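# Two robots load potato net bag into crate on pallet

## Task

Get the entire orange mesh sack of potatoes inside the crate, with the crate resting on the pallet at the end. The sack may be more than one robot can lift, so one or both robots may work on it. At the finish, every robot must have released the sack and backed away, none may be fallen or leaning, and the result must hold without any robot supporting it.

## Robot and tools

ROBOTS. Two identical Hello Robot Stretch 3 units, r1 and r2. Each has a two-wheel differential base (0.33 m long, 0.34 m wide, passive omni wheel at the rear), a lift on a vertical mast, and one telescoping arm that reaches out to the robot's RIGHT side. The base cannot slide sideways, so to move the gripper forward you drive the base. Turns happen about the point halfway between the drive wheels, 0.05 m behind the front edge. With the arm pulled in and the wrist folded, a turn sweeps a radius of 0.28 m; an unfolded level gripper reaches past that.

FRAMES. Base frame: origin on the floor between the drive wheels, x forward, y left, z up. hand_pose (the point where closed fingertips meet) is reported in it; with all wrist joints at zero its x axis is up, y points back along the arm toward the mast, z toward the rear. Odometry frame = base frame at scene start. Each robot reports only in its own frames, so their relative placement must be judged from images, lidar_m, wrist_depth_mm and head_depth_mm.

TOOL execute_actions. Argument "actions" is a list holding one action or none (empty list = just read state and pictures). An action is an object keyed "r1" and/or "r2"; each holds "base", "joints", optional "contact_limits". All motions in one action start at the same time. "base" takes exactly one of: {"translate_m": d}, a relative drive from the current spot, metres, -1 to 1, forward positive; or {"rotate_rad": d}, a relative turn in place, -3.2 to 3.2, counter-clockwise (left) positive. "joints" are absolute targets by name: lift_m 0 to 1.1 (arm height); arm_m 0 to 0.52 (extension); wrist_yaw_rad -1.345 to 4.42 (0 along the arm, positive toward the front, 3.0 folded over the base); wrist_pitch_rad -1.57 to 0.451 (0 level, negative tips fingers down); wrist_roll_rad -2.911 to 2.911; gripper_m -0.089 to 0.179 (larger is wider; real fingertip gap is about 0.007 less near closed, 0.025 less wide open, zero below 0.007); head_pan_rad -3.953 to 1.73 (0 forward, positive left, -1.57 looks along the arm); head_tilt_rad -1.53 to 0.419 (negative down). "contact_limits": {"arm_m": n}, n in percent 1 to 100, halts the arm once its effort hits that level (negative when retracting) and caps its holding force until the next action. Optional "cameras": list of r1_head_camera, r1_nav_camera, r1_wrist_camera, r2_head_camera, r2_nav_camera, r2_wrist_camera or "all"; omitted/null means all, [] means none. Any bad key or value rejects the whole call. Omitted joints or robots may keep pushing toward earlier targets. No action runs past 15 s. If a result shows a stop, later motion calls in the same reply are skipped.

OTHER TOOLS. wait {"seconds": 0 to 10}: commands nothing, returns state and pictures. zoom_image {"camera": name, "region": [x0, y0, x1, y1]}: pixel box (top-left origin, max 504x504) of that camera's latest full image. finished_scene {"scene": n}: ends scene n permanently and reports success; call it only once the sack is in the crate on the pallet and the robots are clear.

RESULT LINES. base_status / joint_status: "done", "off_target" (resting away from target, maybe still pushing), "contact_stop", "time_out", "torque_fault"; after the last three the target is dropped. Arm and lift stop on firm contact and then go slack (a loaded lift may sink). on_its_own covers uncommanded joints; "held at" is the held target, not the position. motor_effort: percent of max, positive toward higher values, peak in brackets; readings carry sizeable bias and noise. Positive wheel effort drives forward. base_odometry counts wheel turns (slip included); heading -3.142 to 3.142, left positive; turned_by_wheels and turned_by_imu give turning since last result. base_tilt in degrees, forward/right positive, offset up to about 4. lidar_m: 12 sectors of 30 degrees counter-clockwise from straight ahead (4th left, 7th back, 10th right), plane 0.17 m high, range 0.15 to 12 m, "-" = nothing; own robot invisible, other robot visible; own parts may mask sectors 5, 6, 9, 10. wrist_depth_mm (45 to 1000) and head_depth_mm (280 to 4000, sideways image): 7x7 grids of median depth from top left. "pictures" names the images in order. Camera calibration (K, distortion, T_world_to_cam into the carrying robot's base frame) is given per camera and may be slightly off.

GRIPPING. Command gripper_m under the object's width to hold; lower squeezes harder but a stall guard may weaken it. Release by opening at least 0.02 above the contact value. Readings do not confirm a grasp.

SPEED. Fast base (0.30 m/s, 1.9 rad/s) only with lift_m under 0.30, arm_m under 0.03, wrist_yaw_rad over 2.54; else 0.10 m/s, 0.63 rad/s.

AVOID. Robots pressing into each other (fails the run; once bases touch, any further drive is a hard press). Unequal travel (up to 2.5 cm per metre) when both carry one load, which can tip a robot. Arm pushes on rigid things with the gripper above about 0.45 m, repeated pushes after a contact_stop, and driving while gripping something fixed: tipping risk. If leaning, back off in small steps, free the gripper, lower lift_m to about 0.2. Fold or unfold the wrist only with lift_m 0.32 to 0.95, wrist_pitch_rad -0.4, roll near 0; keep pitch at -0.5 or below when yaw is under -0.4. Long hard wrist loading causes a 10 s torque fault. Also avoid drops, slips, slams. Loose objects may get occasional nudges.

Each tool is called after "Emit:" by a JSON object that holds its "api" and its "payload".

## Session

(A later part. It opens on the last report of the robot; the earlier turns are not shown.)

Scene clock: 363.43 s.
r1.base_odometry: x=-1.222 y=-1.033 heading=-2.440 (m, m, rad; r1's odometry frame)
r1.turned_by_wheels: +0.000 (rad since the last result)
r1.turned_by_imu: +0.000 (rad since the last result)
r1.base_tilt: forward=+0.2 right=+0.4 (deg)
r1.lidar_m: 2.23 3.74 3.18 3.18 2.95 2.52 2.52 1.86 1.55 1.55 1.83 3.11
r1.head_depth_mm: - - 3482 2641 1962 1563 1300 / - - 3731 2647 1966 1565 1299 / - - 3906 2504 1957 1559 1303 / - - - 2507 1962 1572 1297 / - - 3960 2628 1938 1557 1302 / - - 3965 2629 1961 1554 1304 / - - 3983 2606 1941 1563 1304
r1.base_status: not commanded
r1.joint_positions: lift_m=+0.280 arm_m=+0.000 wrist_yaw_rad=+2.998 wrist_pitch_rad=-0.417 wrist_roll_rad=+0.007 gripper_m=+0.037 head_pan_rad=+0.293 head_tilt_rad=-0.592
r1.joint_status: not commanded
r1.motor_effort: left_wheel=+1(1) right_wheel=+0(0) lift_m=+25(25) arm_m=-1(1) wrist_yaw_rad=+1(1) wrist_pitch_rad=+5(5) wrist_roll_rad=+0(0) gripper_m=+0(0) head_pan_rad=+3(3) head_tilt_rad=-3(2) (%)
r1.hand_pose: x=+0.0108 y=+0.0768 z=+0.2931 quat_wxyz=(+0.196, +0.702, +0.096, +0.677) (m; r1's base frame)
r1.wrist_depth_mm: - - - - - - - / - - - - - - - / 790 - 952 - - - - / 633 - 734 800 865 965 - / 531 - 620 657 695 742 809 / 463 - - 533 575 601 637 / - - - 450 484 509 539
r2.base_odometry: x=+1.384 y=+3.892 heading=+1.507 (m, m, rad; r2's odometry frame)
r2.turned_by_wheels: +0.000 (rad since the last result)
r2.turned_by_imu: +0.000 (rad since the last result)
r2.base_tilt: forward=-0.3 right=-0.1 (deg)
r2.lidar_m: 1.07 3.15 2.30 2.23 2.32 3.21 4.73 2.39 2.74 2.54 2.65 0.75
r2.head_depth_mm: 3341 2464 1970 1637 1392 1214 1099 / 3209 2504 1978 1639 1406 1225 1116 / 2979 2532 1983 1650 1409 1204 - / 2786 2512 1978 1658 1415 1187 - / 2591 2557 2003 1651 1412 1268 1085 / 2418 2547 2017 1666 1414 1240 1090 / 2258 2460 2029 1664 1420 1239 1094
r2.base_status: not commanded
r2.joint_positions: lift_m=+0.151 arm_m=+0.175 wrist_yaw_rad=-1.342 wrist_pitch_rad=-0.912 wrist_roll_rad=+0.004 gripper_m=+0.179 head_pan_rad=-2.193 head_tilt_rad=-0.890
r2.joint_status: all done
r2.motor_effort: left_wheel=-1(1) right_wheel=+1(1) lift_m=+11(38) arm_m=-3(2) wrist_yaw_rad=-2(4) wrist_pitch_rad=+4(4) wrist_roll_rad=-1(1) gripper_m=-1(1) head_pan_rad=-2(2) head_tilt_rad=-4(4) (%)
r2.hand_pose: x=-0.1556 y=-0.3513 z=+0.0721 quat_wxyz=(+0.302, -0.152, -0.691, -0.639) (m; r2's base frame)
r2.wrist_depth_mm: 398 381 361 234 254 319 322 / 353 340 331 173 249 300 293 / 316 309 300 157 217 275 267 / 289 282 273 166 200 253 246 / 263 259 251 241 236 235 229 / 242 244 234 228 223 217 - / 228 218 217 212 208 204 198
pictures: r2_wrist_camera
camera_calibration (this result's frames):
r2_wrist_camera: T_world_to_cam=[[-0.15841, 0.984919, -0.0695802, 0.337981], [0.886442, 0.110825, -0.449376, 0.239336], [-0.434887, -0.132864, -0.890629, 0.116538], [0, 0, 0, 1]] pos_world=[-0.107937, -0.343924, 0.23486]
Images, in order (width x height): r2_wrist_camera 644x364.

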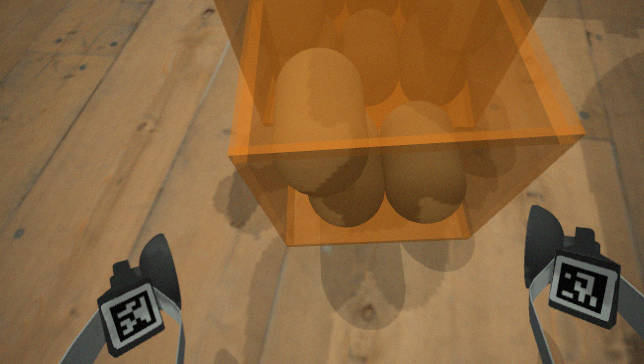

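Emit:
{"api": "execute_actions", "payload": {"actions": [{"r2":{"joints":{"arm_m":0.155}}}], "cameras": []}}

Emit:
{"api": "execute_actions", "payload": {"actions": [{"r2":{"base":{"translate_m":-0.07}}}], "cameras": ["r2_wrist_camera"]}}

Scene clock: 368.07 s.
r1.base_odometry: x=-1.222 y=-1.033 heading=-2.440 (m, m, rad; r1's odometry frame)
r1.turned_by_wheels: +0.000 (rad since the last result)
r1.turned_by_imu: +0.000 (rad since the last result)
r1.base_tilt: forward=+0.2 right=+0.2 (deg)
r1.lidar_m: 2.23 3.72 3.18 3.18 2.94 2.52 2.53 1.85 1.56 1.55 1.82 3.12
r1.head_depth_mm: - - 3525 2633 1970 1568 1305 / - - 3742 2629 1961 1562 1299 / - - - 2489 1969 1568 1299 / - - 3979 2479 1962 1561 1299 / - - 3994 2619 1961 1556 1301 / - - 3988 2623 1960 1557 1306 / - - 3886 2627 1955 1558 1299
r1.base_status: not commanded
r1.joint_positions: lift_m=+0.280 arm_m=+0.000 wrist_yaw_rad=+2.998 wrist_pitch_rad=-0.417 wrist_roll_rad=+0.007 gripper_m=+0.037 head_pan_rad=+0.293 head_tilt_rad=-0.592
r1.joint_status: not commanded
r1.motor_effort: left_wheel=+1(0) right_wheel=+0(0) lift_m=+25(25) arm_m=-1(1) wrist_yaw_rad=+1(1) wrist_pitch_rad=+5(5) wrist_roll_rad=+0(0) gripper_m=+0(0) head_pan_rad=+3(3) head_tilt_rad=-3(3) (%)
r1.hand_pose: x=+0.0108 y=+0.0768 z=+0.2931 quat_wxyz=(+0.196, +0.702, +0.096, +0.677) (m; r1's base frame)
r1.wrist_depth_mm: - - - - - - - / - - - - - - - / 791 - 959 - - - - / 642 - 737 812 852 966 - / 534 - 620 649 695 746 795 / 465 - - 530 579 601 638 / - - - 447 484 505 543
r2.base_odometry: x=+1.384 y=+3.892 heading=+1.507 (m, m, rad; r2's odometry frame)
r2.turned_by_wheels: +0.000 (rad since the last result)
r2.turned_by_imu: +0.001 (rad since the last result)
r2.base_tilt: forward=-0.4 right=+0.0 (deg)
r2.lidar_m: 1.07 3.14 2.30 2.23 2.32 3.20 4.76 2.39 2.70 2.54 2.65 0.75
r2.head_depth_mm: 3339 2477 1996 1635 1399 1221 1100 / 3179 2480 1982 1655 1402 1224 1120 / 3028 2535 1992 1654 1402 1203 - / 2799 2488 2012 1653 1409 1187 - / 2593 2525 1997 1663 1413 1265 1073 / 2413 2570 2003 1665 1421 1238 1087 / 2263 2445 2043 1665 1430 1236 1093
r2.base_status: not commanded
r2.joint_positions: lift_m=+0.151 arm_m=+0.155 wrist_yaw_rad=-1.342 wrist_pitch_rad=-0.912 wrist_roll_rad=+0.004 gripper_m=+0.179 head_pan_rad=-2.193 head_tilt_rad=-0.890
r2.joint_status: all done
r2.motor_effort: left_wheel=-2(2) right_wheel=+0(0) lift_m=+10(10) arm_m=-3(3) wrist_yaw_rad=-3(3) wrist_pitch_rad=+4(4) wrist_roll_rad=-1(1) gripper_m=+0(0) head_pan_rad=-2(1) head_tilt_rad=-4(4) (%)
r2.hand_pose: x=-0.1556 y=-0.3313 z=+0.0721 quat_wxyz=(+0.302, -0.152, -0.691, -0.639) (m; r2's base frame)
r2.wrist_depth_mm: 397 384 235 265 210 330 323 / 353 342 326 183 256 301 292 / 320 309 289 165 220 275 269 / 288 282 268 204 204 253 248 / 265 258 252 243 238 234 231 / 243 245 234 227 223 218 - / 228 218 218 213 208 204 199
pictures: none
No camera images: the call's "cameras" was empty. Leave "cameras" out to get every camera's image.

Scene clock: 369.80 s.
r1.base_odometry: x=-1.222 y=-1.033 heading=-2.440 (m, m, rad; r1's odometry frame)
r1.turned_by_wheels: +0.000 (rad since the last result)
r1.turned_by_imu: +0.000 (rad since the last result)
r1.base_tilt: forward=+0.2 right=+0.2 (deg)
r1.lidar_m: 2.17 3.70 3.19 3.19 2.94 2.52 2.52 1.85 1.56 1.55 1.83 3.12
r1.head_depth_mm: - - 3489 2611 1961 1563 1308 / - - 3775 2603 1950 1560 1310 / - - 3962 2445 1957 1559 1299 / - - 3680 2451 1954 1562 1300 / - - - 2623 1958 1565 1299 / - - 3985 2625 1955 1565 1301 / - - 3975 2637 1952 1561 1298
r1.base_status: not commanded
r1.joint_positions: lift_m=+0.280 arm_m=+0.000 wrist_yaw_rad=+2.998 wrist_pitch_rad=-0.417 wrist_roll_rad=+0.007 gripper_m=+0.037 head_pan_rad=+0.293 head_tilt_rad=-0.592
r1.joint_status: not commanded
r1.motor_effort: left_wheel=+0(0) right_wheel=+0(0) lift_m=+25(25) arm_m=-1(1) wrist_yaw_rad=+1(0) wrist_pitch_rad=+5(5) wrist_roll_rad=+0(0) gripper_m=+0(0) head_pan_rad=+3(4) head_tilt_rad=-3(2) (%)
r1.hand_pose: x=+0.0108 y=+0.0768 z=+0.2931 quat_wxyz=(+0.196, +0.702, +0.096, +0.677) (m; r1's base frame)
r1.wrist_depth_mm: - - - - - - - / - - - - - - - / 783 - 968 - - - - / 637 - 736 801 868 954 - / 530 - 623 646 689 741 808 / 467 - - 528 575 602 645 / - - - 451 487 511 534
r2.base_odometry: x=+1.379 y=+3.822 heading=+1.508 (m, m, rad; r2's odometry frame)
r2.turned_by_wheels: +0.000 (rad since the last result)
r2.turned_by_imu: +0.001 (rad since the last result)
r2.base_tilt: forward=-0.3 right=+0.0 (deg)
r2.lidar_m: 1.09 3.14 2.30 2.23 2.32 3.22 4.67 2.32 2.68 2.54 2.65 0.81
r2.head_depth_mm: 3343 2460 1988 1638 1396 1217 1095 / 3222 2496 1988 1648 1405 1222 1121 / 2953 2497 1976 1642 1408 1200 - / 2812 2520 1998 1652 1412 1185 - / 2589 2534 2000 1667 1412 1267 1076 / 2405 2563 2022 1677 1423 1235 1092 / 2237 2457 2025 1673 1421 1243 1097
r2.base_status: done
r2.joint_positions: lift_m=+0.151 arm_m=+0.155 wrist_yaw_rad=-1.327 wrist_pitch_rad=-0.944 wrist_roll_rad=-0.010 gripper_m=+0.179 head_pan_rad=-2.193 head_tilt_rad=-0.890
r2.joint_status: not commanded
r2.on_its_own: wrist_yaw_rad is at rest, and its effort (-21) is outside its rest range (-12 to +12)
r2.motor_effort: left_wheel=+8(9) right_wheel=-10(10) lift_m=+11(10) arm_m=-3(3) wrist_yaw_rad=-21(20) wrist_pitch_rad=+13(13) wrist_roll_rad=+4(4) gripper_m=-1(1) head_pan_rad=-1(3) head_tilt_rad=-5(4) (%)
r2.hand_pose: x=-0.1485 y=-0.3316 z=+0.0679 quat_wxyz=(+0.301, -0.131, -0.692, -0.642) (m; r2's base frame)
r2.wrist_depth_mm: 371 358 185 270 176 311 307 / 335 325 186 231 173 284 283 / 304 296 224 221 220 267 261 / 279 271 140 193 244 247 242 / 256 253 129 180 180 231 227 / 237 - 137 177 175 216 - / 223 214 215 210 206 202 198
pictures: r2_wrist_camera
camera_calibration (this result's frames):
r2_wrist_camera: T_world_to_cam=[[-0.182173, 0.981492, -0.0590508, 0.314044], [0.895624, 0.14085, -0.421923, 0.238354], [-0.405797, -0.12975, -0.904707, 0.124817], [0, 0, 0, 1]] pos_world=[-0.105615, -0.325608, 0.232035]
Images, in order (width x height): r2_wrist_camera 644x364.

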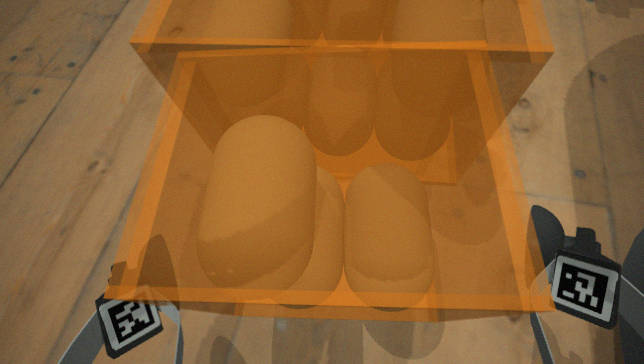

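Emit:
{"api": "execute_actions", "payload": {"actions": [{"r2":{"joints":{"gripper_m":0.05}}}], "cameras": []}}

Emit:
{"api": "execute_actions", "payload": {"actions": [{"r2":{"joints":{"lift_m":0.25}}}], "cameras": ["r2_wrist_camera","r2_head_camera"]}}

Scene clock: 377.87 s.
r1.base_odometry: x=-1.222 y=-1.033 heading=-2.440 (m, m, rad; r1's odometry frame)
r1.turned_by_wheels: +0.000 (rad since the last result)
r1.turned_by_imu: +0.001 (rad since the last result)
r1.base_tilt: forward=+0.1 right=+0.3 (deg)
r1.lidar_m: 2.17 3.73 3.17 3.19 2.94 2.52 2.53 1.85 1.56 1.55 1.82 3.15
r1.head_depth_mm: - - 3477 2636 1980 1569 1298 / - - 3676 2660 1966 1569 1301 / - - 3986 2441 1959 1550 1301 / - - 3721 2469 1953 1558 1296 / - - 3936 2618 1958 1561 1295 / - - - 2605 1972 1560 1307 / - - 3958 2630 1964 1554 1302
r1.base_status: not commanded
r1.joint_positions: lift_m=+0.280 arm_m=+0.000 wrist_yaw_rad=+2.998 wrist_pitch_rad=-0.417 wrist_roll_rad=+0.007 gripper_m=+0.037 head_pan_rad=+0.293 head_tilt_rad=-0.592
r1.joint_status: not commanded
r1.motor_effort: left_wheel=+0(0) right_wheel=+0(0) lift_m=+26(25) arm_m=-1(1) wrist_yaw_rad=+1(2) wrist_pitch_rad=+5(5) wrist_roll_rad=+0(0) gripper_m=+0(0) head_pan_rad=+4(3) head_tilt_rad=-3(3) (%)
r1.hand_pose: x=+0.0108 y=+0.0768 z=+0.2931 quat_wxyz=(+0.196, +0.702, +0.096, +0.677) (m; r1's base frame)
r1.wrist_depth_mm: - - - - - - - / - - - - - - - / 783 - 969 - - - - / 642 - 738 798 890 964 - / 532 - 619 648 693 746 804 / 468 - - 525 571 601 647 / - - - 446 489 512 537
r2.base_odometry: x=+1.379 y=+3.822 heading=+1.508 (m, m, rad; r2's odometry frame)
r2.turned_by_wheels: +0.000 (rad since the last result)
r2.turned_by_imu: +0.001 (rad since the last result)
r2.base_tilt: forward=-0.3 right=-0.1 (deg)
r2.lidar_m: 1.09 3.12 2.30 2.23 2.32 3.22 4.68 2.32 2.75 2.54 2.65 0.81
r2.head_depth_mm: 3385 2519 1965 1627 1399 1219 1096 / 3195 2493 1982 1637 1409 1229 1124 / 3003 2504 1989 1654 1416 1203 - / 2787 2518 1979 1664 1409 1184 - / 2589 2531 2018 1655 1412 1273 1069 / 2379 2531 2025 1665 1426 1235 1099 / 2249 2476 2028 1666 1420 1241 1097
r2.base_status: not commanded
r2.joint_positions: lift_m=+0.151 arm_m=+0.155 wrist_yaw_rad=-1.331 wrist_pitch_rad=-0.942 wrist_roll_rad=-0.010 gripper_m=+0.053 head_pan_rad=-2.193 head_tilt_rad=-0.890
r2.joint_status: all done
r2.on_its_own: wrist_yaw_rad is at rest, and its effort (-17) is outside its rest range (-12 to +12)
r2.motor_effort: left_wheel=+8(8) right_wheel=-12(12) lift_m=+11(10) arm_m=-2(3) wrist_yaw_rad=-17(21) wrist_pitch_rad=+12(13) wrist_roll_rad=+4(4) gripper_m=-51(100) head_pan_rad=-2(1) head_tilt_rad=-4(4) (%)
r2.hand_pose: x=-0.1488 y=-0.3311 z=+0.0680 quat_wxyz=(+0.301, -0.133, -0.692, -0.643) (m; r2's base frame)
r2.wrist_depth_mm: 374 359 185 268 176 309 311 / 337 325 187 232 175 285 283 / 303 298 224 221 222 267 261 / 278 272 140 193 245 248 241 / 257 253 130 179 181 232 227 / 238 239 223 180 176 216 - / 224 214 216 211 206 203 198
pictures: none
No camera images: the call's "cameras" was empty. Leave "cameras" out to get every camera's image.

Scene clock: 379.60 s.
r1.base_odometry: x=-1.222 y=-1.033 heading=-2.440 (m, m, rad; r1's odometry frame)
r1.turned_by_wheels: +0.000 (rad since the last result)
r1.turned_by_imu: +0.000 (rad since the last result)
r1.base_tilt: forward=+0.1 right=+0.3 (deg)
r1.lidar_m: 2.08 3.71 3.18 3.18 2.94 2.53 2.52 1.85 1.56 1.56 1.83 3.14
r1.head_depth_mm: - - 3450 2633 1950 1563 1301 / - - 3748 2663 1957 1551 1303 / - - 3966 2420 1959 1566 1298 / - - 3459 2468 1964 1568 1299 / - - 3995 2637 1952 1564 1299 / - - 3997 2608 1953 1556 1298 / 3990 - 3974 2608 1953 1564 1302
r1.base_status: not commanded
r1.joint_positions: lift_m=+0.280 arm_m=+0.000 wrist_yaw_rad=+2.998 wrist_pitch_rad=-0.417 wrist_roll_rad=+0.007 gripper_m=+0.037 head_pan_rad=+0.293 head_tilt_rad=-0.592
r1.joint_status: not commanded
r1.motor_effort: left_wheel=+1(0) right_wheel=+0(0) lift_m=+25(25) arm_m=-1(1) wrist_yaw_rad=+2(1) wrist_pitch_rad=+5(5) wrist_roll_rad=+0(0) gripper_m=+0(0) head_pan_rad=+3(3) head_tilt_rad=-3(2) (%)
r1.hand_pose: x=+0.0108 y=+0.0768 z=+0.2931 quat_wxyz=(+0.196, +0.702, +0.096, +0.677) (m; r1's base frame)
r1.wrist_depth_mm: - - - - - - - / - - - - - - - / 798 - 959 - - - - / 640 - 732 803 862 972 - / 529 - 622 657 697 735 806 / 465 - - 531 570 609 654 / - - - 451 490 507 541
r2.base_odometry: x=+1.379 y=+3.822 heading=+1.507 (m, m, rad; r2's odometry frame)
r2.turned_by_wheels: -0.001 (rad since the last result)
r2.turned_by_imu: -0.001 (rad since the last result)
r2.base_tilt: forward=-0.4 right=-0.1 (deg)
r2.lidar_m: 1.09 3.13 2.31 2.23 2.32 3.19 4.68 2.33 0.36 2.54 2.64 0.81
r2.head_depth_mm: 3388 2481 1962 1633 1398 1226 1101 / 3192 2485 1988 1643 1406 1231 1117 / 3007 2503 2002 1654 1413 1197 - / 2798 2513 2000 1656 1412 1167 - / 2556 2515 2008 1667 1418 1277 1081 / 2424 2540 1999 1666 1425 1244 1092 / 2235 2425 2006 1675 1415 1236 1101
r2.base_status: not commanded
r2.joint_positions: lift_m=+0.249 arm_m=+0.155 wrist_yaw_rad=-1.340 wrist_pitch_rad=-0.947 wrist_roll_rad=+0.006 gripper_m=+0.061 head_pan_rad=-2.194 head_tilt_rad=-0.891
r2.joint_status: all done
r2.on_its_own: gripper_m is held at +0.059, not at your +0.050, by its stall guard, which is still easing
r2.motor_effort: left_wheel=-4(8) right_wheel=+4(11) lift_m=+55(54) arm_m=-2(2) wrist_yaw_rad=-5(17) wrist_pitch_rad=+14(14) wrist_roll_rad=-2(3) gripper_m=-42(52) head_pan_rad=-2(3) head_tilt_rad=-4(4) (%)
r2.hand_pose: x=-0.1480 y=-0.3296 z=+0.1653 quat_wxyz=(+0.291, -0.140, -0.694, -0.644) (m; r2's base frame)
r2.wrist_depth_mm: 521 507 487 399 396 446 431 / 472 461 445 318 288 409 396 / 431 418 401 331 241 373 364 / 395 386 367 261 233 346 340 / 364 357 252 169 261 326 - / 340 334 151 175 189 304 - / 315 305 302 171 166 285 -
pictures: r2_head_camera (sideways: a quarter turn clockwise sets it upright), r2_wrist_camera
camera_calibration (this result's frames):
r2_head_camera: T_world_to_cam=[[0.503086, 0.592494, -0.62917, 0.832919], [0.774793, -0.631736, 0.0246163, -0.0375638], [-0.382884, -0.499861, -0.776878, 0.973402], [0, 0, 0, 1]] pos_world=[-0.0172252, -0.0306643, 1.28119]
r2_wrist_camera: T_world_to_cam=[[-0.15606, 0.985394, -0.068148, 0.324644], [0.901393, 0.113864, -0.417763, 0.270104], [-0.403902, -0.126624, -0.905996, 0.2149], [0, 0, 0, 1]] pos_world=[-0.106007, -0.323446, 0.329662]
Images, in order (width x height): r2_head_camera 896x504, r2_wrist_camera 644x364.

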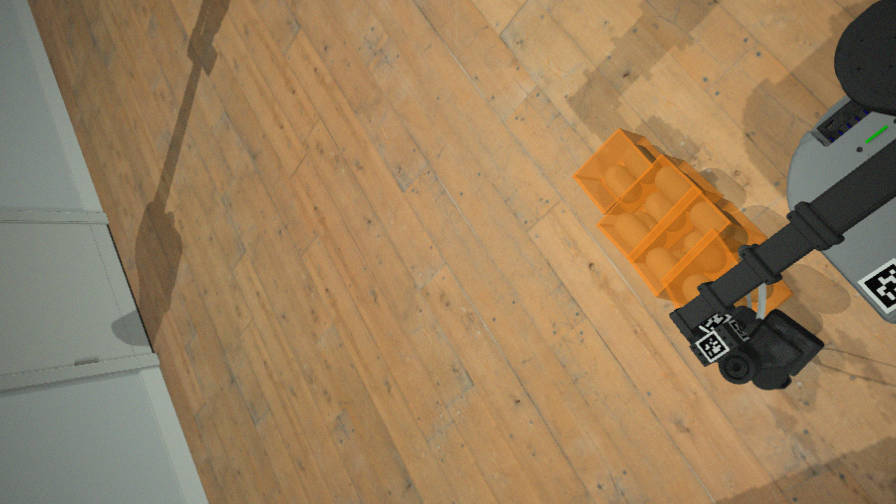

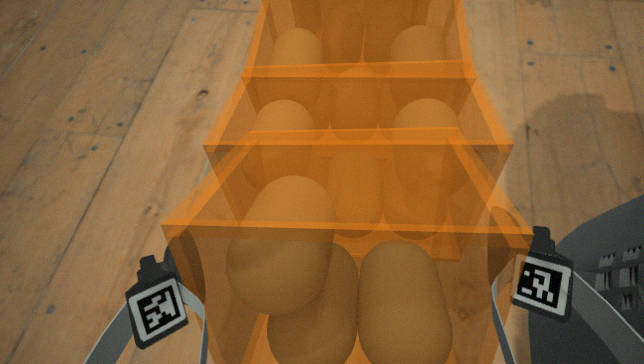

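Emit:
{"api": "execute_actions", "payload": {"actions": [{"r2":{"joints":{"lift_m":0.16}},"r1":{"base":{"rotate_rad":0.85},"joints":{"head_pan_rad":0,"head_tilt_rad":-0.6}}}], "cameras": []}}

Emit:
{"api": "execute_actions", "payload": {"actions": [{"r1":{"base":{"translate_m":1.0}}}], "cameras": []}}

Emit:
{"api": "execute_actions", "payload": {"actions": [{"r1":{"base":{"rotate_rad":-1.09}}}], "cameras": ["r1_head_camera","r1_nav_camera"]}}

Scene clock: 390.20 s.
r1.base_odometry: x=-1.222 y=-1.033 heading=-1.590 (m, m, rad; r1's odometry frame)
r1.turned_by_wheels: +0.850 (rad since the last result)
r1.turned_by_imu: +0.854 (rad since the last result)
r1.base_tilt: forward=+0.0 right=+0.2 (deg)
r1.lidar_m: 3.26 3.18 3.35 2.59 2.55 2.14 1.62 1.56 1.66 2.38 2.17 2.33
r1.head_depth_mm: 3917 - 3943 2608 1973 1570 1305 / 3681 - 3937 2651 1959 1560 1303 / 3460 3839 3963 2621 1954 1576 1305 / 3308 3535 3772 2620 1953 1559 1301 / 3088 3347 3653 2600 1957 1563 1309 / 2923 3199 3440 2627 1955 1560 1298 / 2775 3008 3263 2644 1947 1561 1308
r1.base_status: done
r1.joint_positions: lift_m=+0.280 arm_m=+0.000 wrist_yaw_rad=+2.998 wrist_pitch_rad=-0.417 wrist_roll_rad=+0.007 gripper_m=+0.037 head_pan_rad=+0.007 head_tilt_rad=-0.593
r1.joint_status: all done
r1.motor_effort: left_wheel=-2(10) right_wheel=+2(8) lift_m=+25(25) arm_m=-1(1) wrist_yaw_rad=+1(1) wrist_pitch_rad=+5(5) wrist_roll_rad=+0(0) gripper_m=-1(0) head_pan_rad=-3(25) head_tilt_rad=-2(2) (%)
r1.hand_pose: x=+0.0108 y=+0.0768 z=+0.2931 quat_wxyz=(+0.196, +0.702, +0.096, +0.677) (m; r1's base frame)
r1.wrist_depth_mm: - - - - - - - / - - - - - - - / 781 - 961 - - - - / 646 - 738 801 867 975 - / 539 - 626 648 687 743 800 / 467 - - 530 570 612 640 / - - - 449 490 509 537
r2.base_odometry: x=+1.379 y=+3.822 heading=+1.508 (m, m, rad; r2's odometry frame)
r2.turned_by_wheels: +0.001 (rad since the last result)
r2.turned_by_imu: +0.003 (rad since the last result)
r2.base_tilt: forward=-0.3 right=-0.1 (deg)
r2.lidar_m: 1.09 3.12 2.31 2.23 2.32 3.23 4.68 2.32 2.64 2.54 2.65 0.81
r2.head_depth_mm: 3333 2509 1965 1639 1398 1225 1101 / 3195 2490 1998 1654 1402 1222 1120 / 2988 2504 1992 1649 1408 1189 - / 2779 2528 1980 1646 1415 1185 - / 2604 2559 1992 1656 1406 1274 1073 / 2415 2517 2014 1653 1420 1231 1092 / 2245 2429 2017 1676 1422 1235 1094
r2.base_status: not commanded
r2.joint_positions: lift_m=+0.161 arm_m=+0.155 wrist_yaw_rad=-1.349 wrist_pitch_rad=-0.948 wrist_roll_rad=+0.013 gripper_m=+0.112 head_pan_rad=-2.194 head_tilt_rad=-0.891
r2.joint_status: all done
r2.on_its_own: gripper_m is held at +0.111, not at your +0.050, by its stall guard, which is not easing now
r2.motor_effort: left_wheel=+2(2) right_wheel=-9(9) lift_m=+7(49) arm_m=-1(2) wrist_yaw_rad=+5(4) wrist_pitch_rad=+14(21) wrist_roll_rad=-4(4) gripper_m=-20(22) head_pan_rad=-2(2) head_tilt_rad=-4(4) (%)
r2.hand_pose: x=-0.1481 y=-0.3284 z=+0.0774 quat_wxyz=(+0.285, -0.145, -0.695, -0.644) (m; r2's base frame)
r2.wrist_depth_mm: 389 377 198 277 186 323 316 / 352 340 192 240 185 294 291 / 319 311 295 227 234 275 268 / 294 285 152 163 206 255 249 / 270 265 138 153 186 239 234 / 251 247 234 186 188 222 - / 235 225 223 219 214 210 206
pictures: none
No camera images: the call's "cameras" was empty. Leave "cameras" out to get every camera's image.

Scene clock: 395.13 s.
r1.base_odometry: x=-1.241 y=-2.033 heading=-1.590 (m, m, rad; r1's odometry frame)
r1.turned_by_wheels: +0.000 (rad since the last result)
r1.turned_by_imu: +0.007 (rad since the last result)
r1.base_tilt: forward=+0.2 right=+0.4 (deg)
r1.lidar_m: 2.33 2.29 2.41 3.05 3.01 3.14 2.54 2.47 2.62 2.54 1.63 3.06
r1.head_depth_mm: 2784 3107 3469 2644 1962 1563 1306 / 2592 2873 3246 2625 1967 1565 1301 / 2430 2691 3000 2586 1960 1561 1305 / 2309 2525 2788 2613 1955 1559 1301 / 2173 2386 2584 2617 1962 1558 1299 / 2065 2233 2442 2539 1938 1560 1297 / 1968 2126 2290 2442 1956 1563 1298
r1.base_status: done
r1.joint_positions: lift_m=+0.280 arm_m=+0.000 wrist_yaw_rad=+2.999 wrist_pitch_rad=-0.417 wrist_roll_rad=+0.007 gripper_m=+0.037 head_pan_rad=+0.007 head_tilt_rad=-0.594
r1.joint_status: not commanded
r1.motor_effort: left_wheel=-2(6) right_wheel=+2(9) lift_m=+25(25) arm_m=-1(1) wrist_yaw_rad=+2(0) wrist_pitch_rad=+5(5) wrist_roll_rad=+0(0) gripper_m=+0(0) head_pan_rad=-3(3) head_tilt_rad=-3(3) (%)
r1.hand_pose: x=+0.0108 y=+0.0768 z=+0.2931 quat_wxyz=(+0.196, +0.702, +0.096, +0.677) (m; r1's base frame)
r1.wrist_depth_mm: - - - - - - - / - - - - - - - / 781 - 926 - - - - / 637 - 747 807 882 955 - / 529 - 624 655 700 736 807 / 467 - - 532 572 598 647 / - - - 454 486 504 537
r2.base_odometry: x=+1.379 y=+3.822 heading=+1.508 (m, m, rad; r2's odometry frame)
r2.turned_by_wheels: +0.000 (rad since the last result)
r2.turned_by_imu: +0.001 (rad since the last result)
r2.base_tilt: forward=-0.3 right=+0.0 (deg)
r2.lidar_m: 1.09 3.11 2.31 2.23 2.32 3.21 1.67 3.56 2.64 2.54 2.65 0.81
r2.head_depth_mm: 3390 2510 1973 1632 1392 1221 1100 / 3208 2494 1969 1649 1397 1218 1123 / 3017 2526 1992 1641 1408 1185 - / 2785 2526 1993 1656 1413 1185 - / 2598 2520 2009 1657 1413 1277 1072 / 2426 2571 2034 1659 1423 1236 1093 / 2252 2479 2003 1674 1417 1235 1098
r2.base_status: not commanded
r2.joint_positions: lift_m=+0.161 arm_m=+0.155 wrist_yaw_rad=-1.349 wrist_pitch_rad=-0.948 wrist_roll_rad=+0.013 gripper_m=+0.112 head_pan_rad=-2.194 head_tilt_rad=-0.891
r2.joint_status: not commanded
r2.on_its_own: gripper_m is held at +0.111, not at your +0.050, by its stall guard, which is not easing now
r2.motor_effort: left_wheel=+2(2) right_wheel=-9(9) lift_m=+7(7) arm_m=-1(1) wrist_yaw_rad=+5(5) wrist_pitch_rad=+14(15) wrist_roll_rad=-4(4) gripper_m=-20(21) head_pan_rad=-1(1) head_tilt_rad=-4(4) (%)
r2.hand_pose: x=-0.1481 y=-0.3284 z=+0.0774 quat_wxyz=(+0.285, -0.145, -0.695, -0.644) (m; r2's base frame)
r2.wrist_depth_mm: 389 375 198 276 186 320 316 / 349 338 191 242 185 293 289 / 319 311 295 228 234 274 268 / 293 284 153 163 205 255 249 / 271 266 138 153 187 240 233 / 250 247 234 186 188 223 - / 234 225 224 219 215 209 206
pictures: none
No camera images: the call's "cameras" was empty. Leave "cameras" out to get every camera's image.

Scene clock: 397.13 s.
r1.base_odometry: x=-1.241 y=-2.033 heading=-2.680 (m, m, rad; r1's odometry frame)
r1.turned_by_wheels: -1.090 (rad since the last result)
r1.turned_by_imu: -1.094 (rad since the last result)
r1.base_tilt: forward=+0.1 right=+0.3 (deg)
r1.lidar_m: 1.63 3.17 2.36 2.29 2.38 3.08 2.98 3.12 2.57 2.46 2.59 2.59
r1.head_depth_mm: - - 3944 2472 1959 1566 1305 / - - 3934 2462 1938 1565 1302 / - - 3286 2461 1853 1558 1304 / - - 3647 2388 1889 1556 1298 / - - 3951 2013 1855 1554 1303 / - - 3611 2526 1957 1564 1297 / - - 3942 2608 1956 1559 1301
r1.base_status: done
r1.joint_positions: lift_m=+0.280 arm_m=+0.000 wrist_yaw_rad=+2.999 wrist_pitch_rad=-0.417 wrist_roll_rad=+0.007 gripper_m=+0.037 head_pan_rad=+0.007 head_tilt_rad=-0.594
r1.joint_status: not commanded
r1.motor_effort: left_wheel=+2(10) right_wheel=-2(7) lift_m=+24(25) arm_m=-1(1) wrist_yaw_rad=+2(1) wrist_pitch_rad=+5(5) wrist_roll_rad=-1(0) gripper_m=+0(0) head_pan_rad=-3(3) head_tilt_rad=-2(2) (%)
r1.hand_pose: x=+0.0108 y=+0.0768 z=+0.2931 quat_wxyz=(+0.196, +0.702, +0.096, +0.677) (m; r1's base frame)
r1.wrist_depth_mm: - - - - - - - / - - - - - - - / 770 - 957 - - - - / 635 - 734 793 867 973 - / 541 - 624 659 685 753 797 / 466 - - 532 573 601 649 / - - - 448 486 503 533
r2.base_odometry: x=+1.379 y=+3.822 heading=+1.508 (m, m, rad; r2's odometry frame)
r2.turned_by_wheels: +0.000 (rad since the last result)
r2.turned_by_imu: +0.000 (rad since the last result)
r2.base_tilt: forward=-0.4 right=-0.1 (deg)
r2.lidar_m: 1.09 3.13 2.31 2.23 2.32 3.20 1.67 3.58 2.65 2.54 2.64 0.81
r2.head_depth_mm: 3310 2507 1981 1633 1401 1215 1096 / 3207 2492 1987 1645 1400 1227 1119 / 3006 2497 1982 1655 1407 1189 - / 2783 2503 1996 1648 1402 1180 - / 2580 2555 1997 1669 1414 1274 1066 / 2419 2564 2008 1674 1421 1228 1097 / 2261 2457 2031 1667 1420 1232 1101
r2.base_status: not commanded
r2.joint_positions: lift_m=+0.161 arm_m=+0.155 wrist_yaw_rad=-1.349 wrist_pitch_rad=-0.948 wrist_roll_rad=+0.013 gripper_m=+0.112 head_pan_rad=-2.194 head_tilt_rad=-0.891
r2.joint_status: not commanded
r2.on_its_own: gripper_m is held at +0.111, not at your +0.050, by its stall guard, which is not easing now
r2.motor_effort: left_wheel=+2(2) right_wheel=-8(9) lift_m=+7(7) arm_m=-1(1) wrist_yaw_rad=+5(5) wrist_pitch_rad=+15(14) wrist_roll_rad=-4(4) gripper_m=-20(21) head_pan_rad=-2(2) head_tilt_rad=-4(4) (%)
r2.hand_pose: x=-0.1481 y=-0.3284 z=+0.0774 quat_wxyz=(+0.285, -0.145, -0.695, -0.644) (m; r2's base frame)
r2.wrist_depth_mm: 393 375 198 278 186 323 315 / 351 339 192 242 185 293 289 / 318 309 295 227 233 275 267 / 292 284 153 162 205 256 250 / 268 265 138 153 186 240 236 / 251 249 234 187 188 223 - / 234 225 224 219 215 209 205
pictures: r1_head_camera (sideways: a quarter turn clockwise sets it upright), r1_nav_camera (sideways: a quarter turn counterclockwise sets it upright)
camera_calibration (this result's frames):
r1_head_camera: T_world_to_cam=[[-0.494944, 0.0435091, -0.867835, 1.15172], [0.0569555, 0.998222, 0.0175631, -0.0209889], [0.867056, -0.0407352, -0.496542, 0.598843], [0, 0, 0, 1]] pos_world=[0.0520044, -0.00476488, 1.29723]
r1_nav_camera: T_world_to_cam=[[0.619736, -0.0488131, 0.783291, -0.981856], [-0.00315803, -0.998211, -0.0597078, 0.128353], [0.784804, 0.0345294, -0.618781, 0.750235], [0, 0, 0, 1]] pos_world=[0.0201094, 0.0542905, 1.24097]
Images, in order (width x height): r1_head_camera 896x504, r1_nav_camera 672x504.

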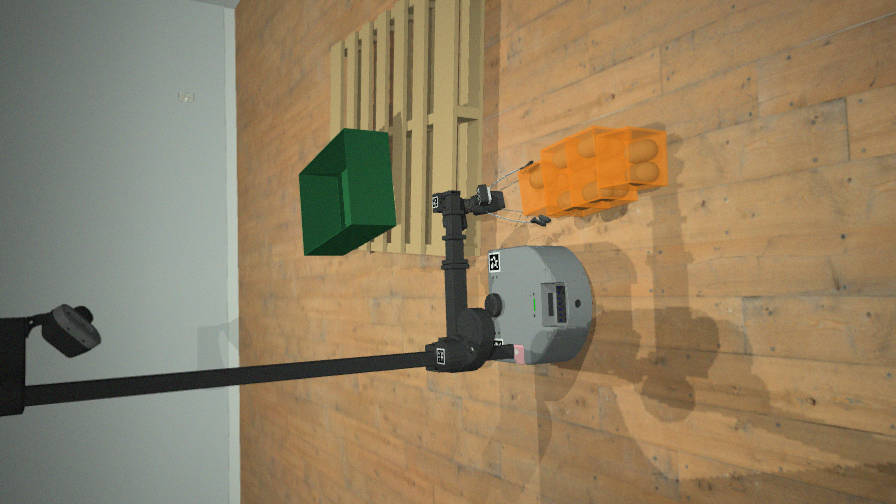

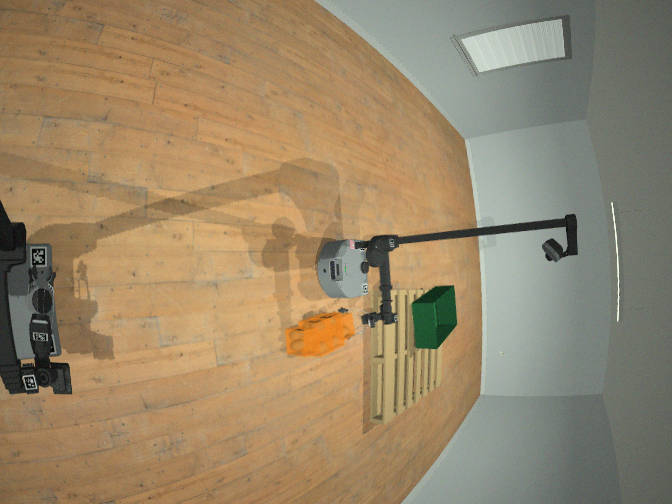

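Emit:
{"api": "execute_actions", "payload": {"actions": [{"r1":{"joints":{"lift_m":0.4}}}], "cameras": []}}

Emit:
{"api": "execute_actions", "payload": {"actions": [{"r1":{"base":{"translate_m":1.0},"joints":{"wrist_yaw_rad":1.75,"arm_m":0.1,"gripper_m":0.179}}}], "cameras": []}}

Emit:
{"api": "execute_actions", "payload": {"actions": [{"r1":{"base":{"translate_m":0.2},"joints":{"wrist_pitch_rad":-0.9,"lift_m":0.3,"head_pan_rad":-0.7,"head_tilt_rad":-1.0}}}], "cameras": ["r1_head_camera","r1_wrist_camera"]}}

Scene clock: 404.97 s.
r1.base_odometry: x=-1.241 y=-2.033 heading=-2.680 (m, m, rad; r1's odometry frame)
r1.turned_by_wheels: +0.000 (rad since the last result)
r1.turned_by_imu: +0.001 (rad since the last result)
r1.base_tilt: forward=+0.2 right=+0.4 (deg)
r1.lidar_m: 1.63 3.21 2.36 2.28 2.39 3.07 2.97 3.11 2.57 2.46 2.59 2.59
r1.head_depth_mm: - - 3983 2472 1961 1560 1305 / - - 3991 2464 1963 1560 1302 / - - 3290 2474 1859 1555 1299 / - - 3669 2367 1887 1559 1298 / - - 3967 1993 1840 1553 1298 / - - 3713 2488 1959 1556 1297 / - - 3945 2614 1960 1561 1305
r1.base_status: not commanded
r1.joint_positions: lift_m=+0.400 arm_m=+0.000 wrist_yaw_rad=+2.999 wrist_pitch_rad=-0.418 wrist_roll_rad=+0.007 gripper_m=+0.037 head_pan_rad=+0.007 head_tilt_rad=-0.594
r1.joint_status: all done
r1.motor_effort: left_wheel=+1(2) right_wheel=-2(2) lift_m=+43(47) arm_m=-1(1) wrist_yaw_rad=+1(1) wrist_pitch_rad=+5(5) wrist_roll_rad=+0(0) gripper_m=+0(0) head_pan_rad=-2(3) head_tilt_rad=-2(2) (%)
r1.hand_pose: x=+0.0108 y=+0.0768 z=+0.4124 quat_wxyz=(+0.196, +0.702, +0.096, +0.677) (m; r1's base frame)
r1.wrist_depth_mm: - - - - - - - / - - - - - - - / 1000 - - - - - - / 829 - 954 - - - - / 686 - 819 846 904 965 - / 595 603 669 680 743 790 835 / 518 - 569 584 633 666 695
r2.base_odometry: x=+1.379 y=+3.822 heading=+1.508 (m, m, rad; r2's odometry frame)
r2.turned_by_wheels: +0.000 (rad since the last result)
r2.turned_by_imu: +0.001 (rad since the last result)
r2.base_tilt: forward=-0.3 right=-0.2 (deg)
r2.lidar_m: 1.09 3.12 2.31 2.23 2.32 3.23 1.67 3.58 2.64 2.54 2.64 0.81
r2.head_depth_mm: 3333 2489 1982 1646 1402 1215 1096 / 3180 2522 1957 1635 1414 1220 1120 / 3014 2465 1975 1639 1414 1182 - / 2798 2505 1996 1648 1407 1186 - / 2579 2573 1997 1656 1413 1280 1072 / 2411 2549 2030 1666 1412 1237 1094 / 2252 2454 2029 1667 1428 1238 1099
r2.base_status: not commanded
r2.joint_positions: lift_m=+0.161 arm_m=+0.155 wrist_yaw_rad=-1.349 wrist_pitch_rad=-0.948 wrist_roll_rad=+0.013 gripper_m=+0.112 head_pan_rad=-2.194 head_tilt_rad=-0.891
r2.joint_status: not commanded
r2.on_its_own: gripper_m is held at +0.111, not at your +0.050, by its stall guard, which is not easing now
r2.motor_effort: left_wheel=+2(2) right_wheel=-9(9) lift_m=+7(7) arm_m=-1(1) wrist_yaw_rad=+5(5) wrist_pitch_rad=+14(14) wrist_roll_rad=-4(4) gripper_m=-20(20) head_pan_rad=-2(1) head_tilt_rad=-4(4) (%)
r2.hand_pose: x=-0.1481 y=-0.3284 z=+0.0774 quat_wxyz=(+0.285, -0.145, -0.695, -0.644) (m; r2's base frame)
r2.wrist_depth_mm: 388 373 199 276 187 321 315 / 350 339 191 242 185 294 289 / 318 310 295 227 233 275 267 / 292 285 152 162 205 255 250 / 270 264 138 152 186 239 234 / 250 248 234 186 187 222 - / 234 226 224 219 215 209 204
pictures: none
No camera images: the call's "cameras" was empty. Leave "cameras" out to get every camera's image.

Scene clock: 416.13 s.
r1.base_odometry: x=-2.136 y=-2.478 heading=-2.680 (m, m, rad; r1's odometry frame)
r1.turned_by_wheels: +0.000 (rad since the last result)
r1.turned_by_imu: +0.007 (rad since the last result)
r1.base_tilt: forward=+0.0 right=+0.4 (deg)
r1.lidar_m: 0.63 0.64 2.34 2.27 2.36 3.31 3.97 3.47 2.55 2.50 2.61 0.66
r1.head_depth_mm: - - 3953 2502 1819 1496 1304 / - - 3954 2239 1822 1492 1030 / - - 3999 2311 1803 1499 1086 / - - - 2520 1938 1551 1060 / 546 - - 2620 1939 1560 934 / 583 - 3962 2620 1892 1437 848 / - - 597 663 1821 1562 1304
r1.base_status: done
r1.joint_positions: lift_m=+0.400 arm_m=+0.100 wrist_yaw_rad=+1.752 wrist_pitch_rad=-0.418 wrist_roll_rad=+0.007 gripper_m=+0.179 head_pan_rad=+0.007 head_tilt_rad=-0.594
r1.joint_status: all done
r1.motor_effort: left_wheel=+2(7) right_wheel=-1(2) lift_m=+43(43) arm_m=+6(8) wrist_yaw_rad=-2(4) wrist_pitch_rad=+5(5) wrist_roll_rad=+0(1) gripper_m=+0(96) head_pan_rad=-3(4) head_tilt_rad=-2(2) (%)
r1.hand_pose: x=+0.1994 y=-0.2041 z=+0.4124 quat_wxyz=(+0.555, +0.627, -0.332, +0.435) (m; r1's base frame)
r1.wrist_depth_mm: - 461 - - - - - / - 443 524 - - - - / - - - - - - - / 830 644 661 - 992 - - / 722 571 564 776 878 953 973 / - 589 578 670 691 808 825 / 519 541 562 549 530 - 702
r2.base_odometry: x=+1.379 y=+3.822 heading=+1.508 (m, m, rad; r2's odometry frame)
r2.turned_by_wheels: +0.000 (rad since the last result)
r2.turned_by_imu: +0.002 (rad since the last result)
r2.base_tilt: forward=-0.3 right=+0.0 (deg)
r2.lidar_m: 1.09 3.13 2.31 2.23 2.32 3.22 0.66 3.59 2.65 2.54 2.64 0.81
r2.head_depth_mm: 3321 2471 1968 1512 1399 1213 1096 / 3175 2483 1986 1638 1379 1225 1122 / 2976 2547 1971 1656 1409 1192 - / 2775 2484 2001 1654 1402 1192 - / 2579 2536 2005 1664 1411 1282 1082 / 2425 2556 2009 1664 1422 1239 1097 / 2264 2471 2027 1680 1421 1239 1094
r2.base_status: not commanded
r2.joint_positions: lift_m=+0.161 arm_m=+0.155 wrist_yaw_rad=-1.349 wrist_pitch_rad=-0.948 wrist_roll_rad=+0.013 gripper_m=+0.112 head_pan_rad=-2.194 head_tilt_rad=-0.891
r2.joint_status: not commanded
r2.on_its_own: gripper_m is held at +0.111, not at your +0.050, by its stall guard, which is not easing now
r2.motor_effort: left_wheel=+3(2) right_wheel=-9(9) lift_m=+7(7) arm_m=-1(1) wrist_yaw_rad=+4(5) wrist_pitch_rad=+15(15) wrist_roll_rad=-4(4) gripper_m=-20(20) head_pan_rad=-2(1) head_tilt_rad=-4(4) (%)
r2.hand_pose: x=-0.1481 y=-0.3284 z=+0.0774 quat_wxyz=(+0.285, -0.145, -0.695, -0.644) (m; r2's base frame)
r2.wrist_depth_mm: 389 376 199 277 187 320 315 / 349 340 192 242 185 295 291 / 320 312 294 227 233 275 268 / 292 285 152 163 205 256 249 / 271 265 138 153 186 239 234 / 251 248 233 186 187 223 - / 235 226 225 220 214 209 205
pictures: none
No camera images: the call's "cameras" was empty. Leave "cameras" out to get every camera's image.

Scene clock: 419.40 s.
r1.base_odometry: x=-2.315 y=-2.567 heading=-2.680 (m, m, rad; r1's odometry frame)
r1.turned_by_wheels: +0.000 (rad since the last result)
r1.turned_by_imu: +0.002 (rad since the last result)
r1.base_tilt: forward=+0.1 right=+0.5 (deg)
r1.lidar_m: 0.47 0.44 2.34 2.26 2.36 3.30 4.16 3.49 2.58 2.50 2.62 0.48
r1.head_depth_mm: 2606 2359 1940 1640 1436 1266 1153 / 2753 2335 1935 1651 1422 1260 1096 / 2922 2330 1783 1633 1422 1183 1096 / 2959 2332 1775 1593 1408 1192 1142 / 2904 2135 1799 1552 1090 1228 1109 / 2898 2123 1721 1486 1376 1053 1016 / 2866 2055 1615 1477 1376 1035 802
r1.base_status: done
r1.joint_positions: lift_m=+0.300 arm_m=+0.100 wrist_yaw_rad=+1.752 wrist_pitch_rad=-0.909 wrist_roll_rad=+0.007 gripper_m=+0.179 head_pan_rad=-0.693 head_tilt_rad=-0.988
r1.joint_status: all done
r1.motor_effort: left_wheel=+1(6) right_wheel=-1(1) lift_m=+25(36) arm_m=+5(5) wrist_yaw_rad=-2(3) wrist_pitch_rad=+2(3) wrist_roll_rad=+0(0) gripper_m=+0(0) head_pan_rad=-3(36) head_tilt_rad=-4(20) (%)
r1.hand_pose: x=+0.1149 y=-0.2197 z=+0.2221 quat_wxyz=(+0.645, +0.688, -0.170, +0.287) (m; r1's base frame)
r1.wrist_depth_mm: 314 315 331 495 618 678 668 / 330 300 313 521 568 602 652 / 410 331 374 483 429 532 577 / 395 402 425 444 396 484 512 / 373 380 394 388 358 326 465 / - 353 368 341 348 409 428 / 328 331 341 254 311 - 397
r2.base_odometry: x=+1.379 y=+3.822 heading=+1.508 (m, m, rad; r2's odometry frame)
r2.turned_by_wheels: +0.000 (rad since the last result)
r2.turned_by_imu: +0.001 (rad since the last result)
r2.base_tilt: forward=-0.3 right=-0.1 (deg)
r2.lidar_m: 1.09 3.13 2.31 2.23 2.32 3.21 0.46 3.54 2.65 2.54 2.64 0.81
r2.head_depth_mm: 3344 2455 1985 1631 1369 1086 1082 / 3186 2476 1980 1645 1285 1183 1123 / 2976 2500 1981 1652 1398 1189 - / 2780 2503 2007 1646 1405 1185 - / 2582 2553 2011 1651 1420 1280 1076 / 2412 2568 2027 1664 1412 1238 1094 / 2252 2451 2013 1669 1410 1239 1102
r2.base_status: not commanded
r2.joint_positions: lift_m=+0.161 arm_m=+0.155 wrist_yaw_rad=-1.349 wrist_pitch_rad=-0.948 wrist_roll_rad=+0.013 gripper_m=+0.112 head_pan_rad=-2.194 head_tilt_rad=-0.891
r2.joint_status: not commanded
r2.on_its_own: gripper_m is held at +0.111, not at your +0.050, by its stall guard, which is not easing now
r2.motor_effort: left_wheel=+2(2) right_wheel=-9(9) lift_m=+7(7) arm_m=-1(1) wrist_yaw_rad=+6(5) wrist_pitch_rad=+14(14) wrist_roll_rad=-4(4) gripper_m=-20(21) head_pan_rad=-2(2) head_tilt_rad=-4(4) (%)
r2.hand_pose: x=-0.1481 y=-0.3284 z=+0.0774 quat_wxyz=(+0.285, -0.145, -0.695, -0.644) (m; r2's base frame)
r2.wrist_depth_mm: 389 376 198 276 186 323 314 / 349 339 192 243 185 293 290 / 318 309 294 228 234 275 266 / 293 284 152 163 206 255 249 / 269 266 138 153 186 239 235 / 250 248 234 186 187 223 - / 234 226 224 219 215 209 205
pictures: r1_head_camera (sideways: a quarter turn clockwise sets it upright), r1_wrist_camera
camera_calibration (this result's frames):
r1_head_camera: T_world_to_cam=[[-0.577658, 0.540788, -0.611441, 0.818049], [0.688082, 0.725585, -0.00832115, 0.0088621], [0.439153, -0.425528, -0.791246, 0.984791], [0, 0, 0, 1]] pos_world=[0.033981, -0.029765, 1.27947]
r1_wrist_camera: T_world_to_cam=[[0.251919, -0.959596, 0.125349, -0.283643], [-0.831477, -0.280896, -0.479316, 0.182103], [0.49516, 0.016524, -0.868645, 0.301047], [0, 0, 0, 1]] pos_world=[0.0738029, -0.226005, 0.384342]
Images, in order (width x height): r1_head_camera 896x504, r1_wrist_camera 644x364.

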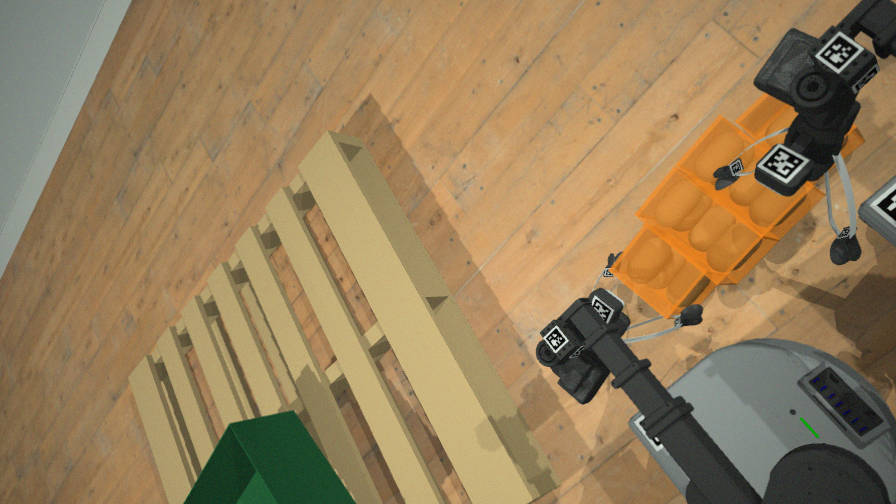

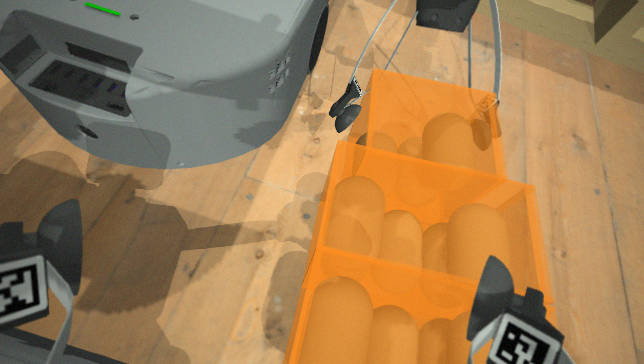

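Emit:
{"api": "execute_actions", "payload": {"actions": [{"r1":{"base":{"translate_m":-0.22},"joints":{"arm_m":0.2,"wrist_yaw_rad":1.62}}}], "cameras": ["r1_head_camera","r1_wrist_camera"]}}

Scene clock: 428.73 s.
r1.base_odometry: x=-2.119 y=-2.469 heading=-2.680 (m, m, rad; r1's odometry frame)
r1.turned_by_wheels: +0.000 (rad since the last result)
r1.turned_by_imu: +0.000 (rad since the last result)
r1.base_tilt: forward=+0.2 right=+0.3 (deg)
r1.lidar_m: 0.65 0.66 2.33 2.26 2.37 3.28 3.95 3.48 2.55 2.50 2.62 0.66
r1.head_depth_mm: 2632 2361 1945 1639 1432 1292 1138 / 2789 2333 1922 1637 1422 1305 1130 / 2909 2323 1892 1633 1426 1255 1131 / 2932 2332 1814 1626 1418 1212 1130 / 2876 2169 1766 1612 1321 1233 1120 / 2896 2118 1751 1611 1355 1227 1120 / 2868 2055 1784 1547 1179 1121 1113
r1.base_status: done
r1.joint_positions: lift_m=+0.300 arm_m=+0.200 wrist_yaw_rad=+1.622 wrist_pitch_rad=-0.909 wrist_roll_rad=+0.007 gripper_m=+0.179 head_pan_rad=-0.693 head_tilt_rad=-0.988
r1.joint_status: all done
r1.motor_effort: left_wheel=+1(5) right_wheel=+0(4) lift_m=+24(25) arm_m=+6(4) wrist_yaw_rad=-2(4) wrist_pitch_rad=+2(3) wrist_roll_rad=+0(0) gripper_m=+0(0) head_pan_rad=-3(3) head_tilt_rad=-5(4) (%)
r1.hand_pose: x=+0.1170 y=-0.3377 z=+0.2221 quat_wxyz=(+0.662, +0.675, -0.215, +0.244) (m; r1's base frame)
r1.wrist_depth_mm: 489 489 545 503 638 678 732 / 465 486 501 454 559 602 644 / 429 444 442 409 511 538 574 / 397 413 418 411 468 492 514 / 372 378 384 364 433 442 462 / - 354 368 377 394 418 427 / 319 331 342 356 363 - 395
r2.base_odometry: x=+1.379 y=+3.822 heading=+1.508 (m, m, rad; r2's odometry frame)
r2.turned_by_wheels: +0.000 (rad since the last result)
r2.turned_by_imu: +0.001 (rad since the last result)
r2.base_tilt: forward=-0.3 right=+0.0 (deg)
r2.lidar_m: 1.09 3.14 2.30 2.22 2.32 3.20 0.68 3.56 2.65 2.54 2.64 0.81
r2.head_depth_mm: 3349 2458 1982 1521 1398 1218 1098 / 3196 2502 1978 1642 1378 1221 1121 / 3001 2485 1989 1641 1398 1182 - / 2798 2540 1999 1647 1418 1185 - / 2567 2515 2016 1657 1415 1276 1081 / 2400 2545 2001 1661 1418 1236 1098 / 2261 2478 2035 1676 1417 1242 1099
r2.base_status: not commanded
r2.joint_positions: lift_m=+0.161 arm_m=+0.155 wrist_yaw_rad=-1.349 wrist_pitch_rad=-0.948 wrist_roll_rad=+0.013 gripper_m=+0.112 head_pan_rad=-2.194 head_tilt_rad=-0.891
r2.joint_status: not commanded
r2.on_its_own: gripper_m is held at +0.111, not at your +0.050, by its stall guard, which is not easing now
r2.motor_effort: left_wheel=+2(2) right_wheel=-9(9) lift_m=+7(7) arm_m=-1(1) wrist_yaw_rad=+5(5) wrist_pitch_rad=+14(14) wrist_roll_rad=-4(4) gripper_m=-20(20) head_pan_rad=-2(2) head_tilt_rad=-4(4) (%)
r2.hand_pose: x=-0.1481 y=-0.3284 z=+0.0774 quat_wxyz=(+0.285, -0.145, -0.695, -0.644) (m; r2's base frame)
r2.wrist_depth_mm: 390 377 199 277 186 324 317 / 351 340 192 242 185 292 290 / 319 310 294 229 233 274 268 / 292 283 152 163 205 256 250 / 271 266 138 153 187 239 235 / 250 248 233 186 187 222 - / 235 225 224 219 215 208 205
pictures: r1_head_camera (sideways: a quarter turn clockwise sets it upright), r1_wrist_camera
camera_calibration (this result's frames):
r1_head_camera: T_world_to_cam=[[-0.57771, 0.540893, -0.611298, 0.817864], [0.688124, 0.725545, -0.00833302, 0.00887729], [0.439017, -0.425463, -0.791356, 0.984935], [0, 0, 0, 1]] pos_world=[0.0339761, -0.0297641, 1.27947]
r1_wrist_camera: T_world_to_cam=[[0.124811, -0.984231, 0.125349, -0.390809], [-0.860976, -0.170226, -0.479316, 0.191513], [0.493095, -0.0480988, -0.868645, 0.28039], [0, 0, 0, 1]] pos_world=[0.0754064, -0.338559, 0.384342]
Images, in order (width x height): r1_head_camera 896x504, r1_wrist_camera 644x364.

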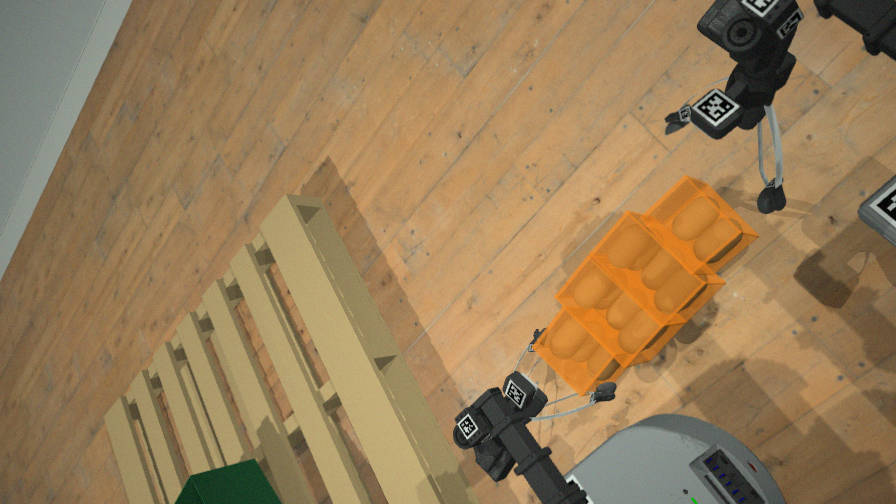

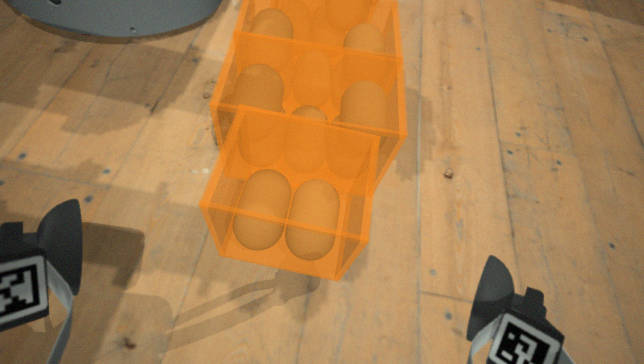

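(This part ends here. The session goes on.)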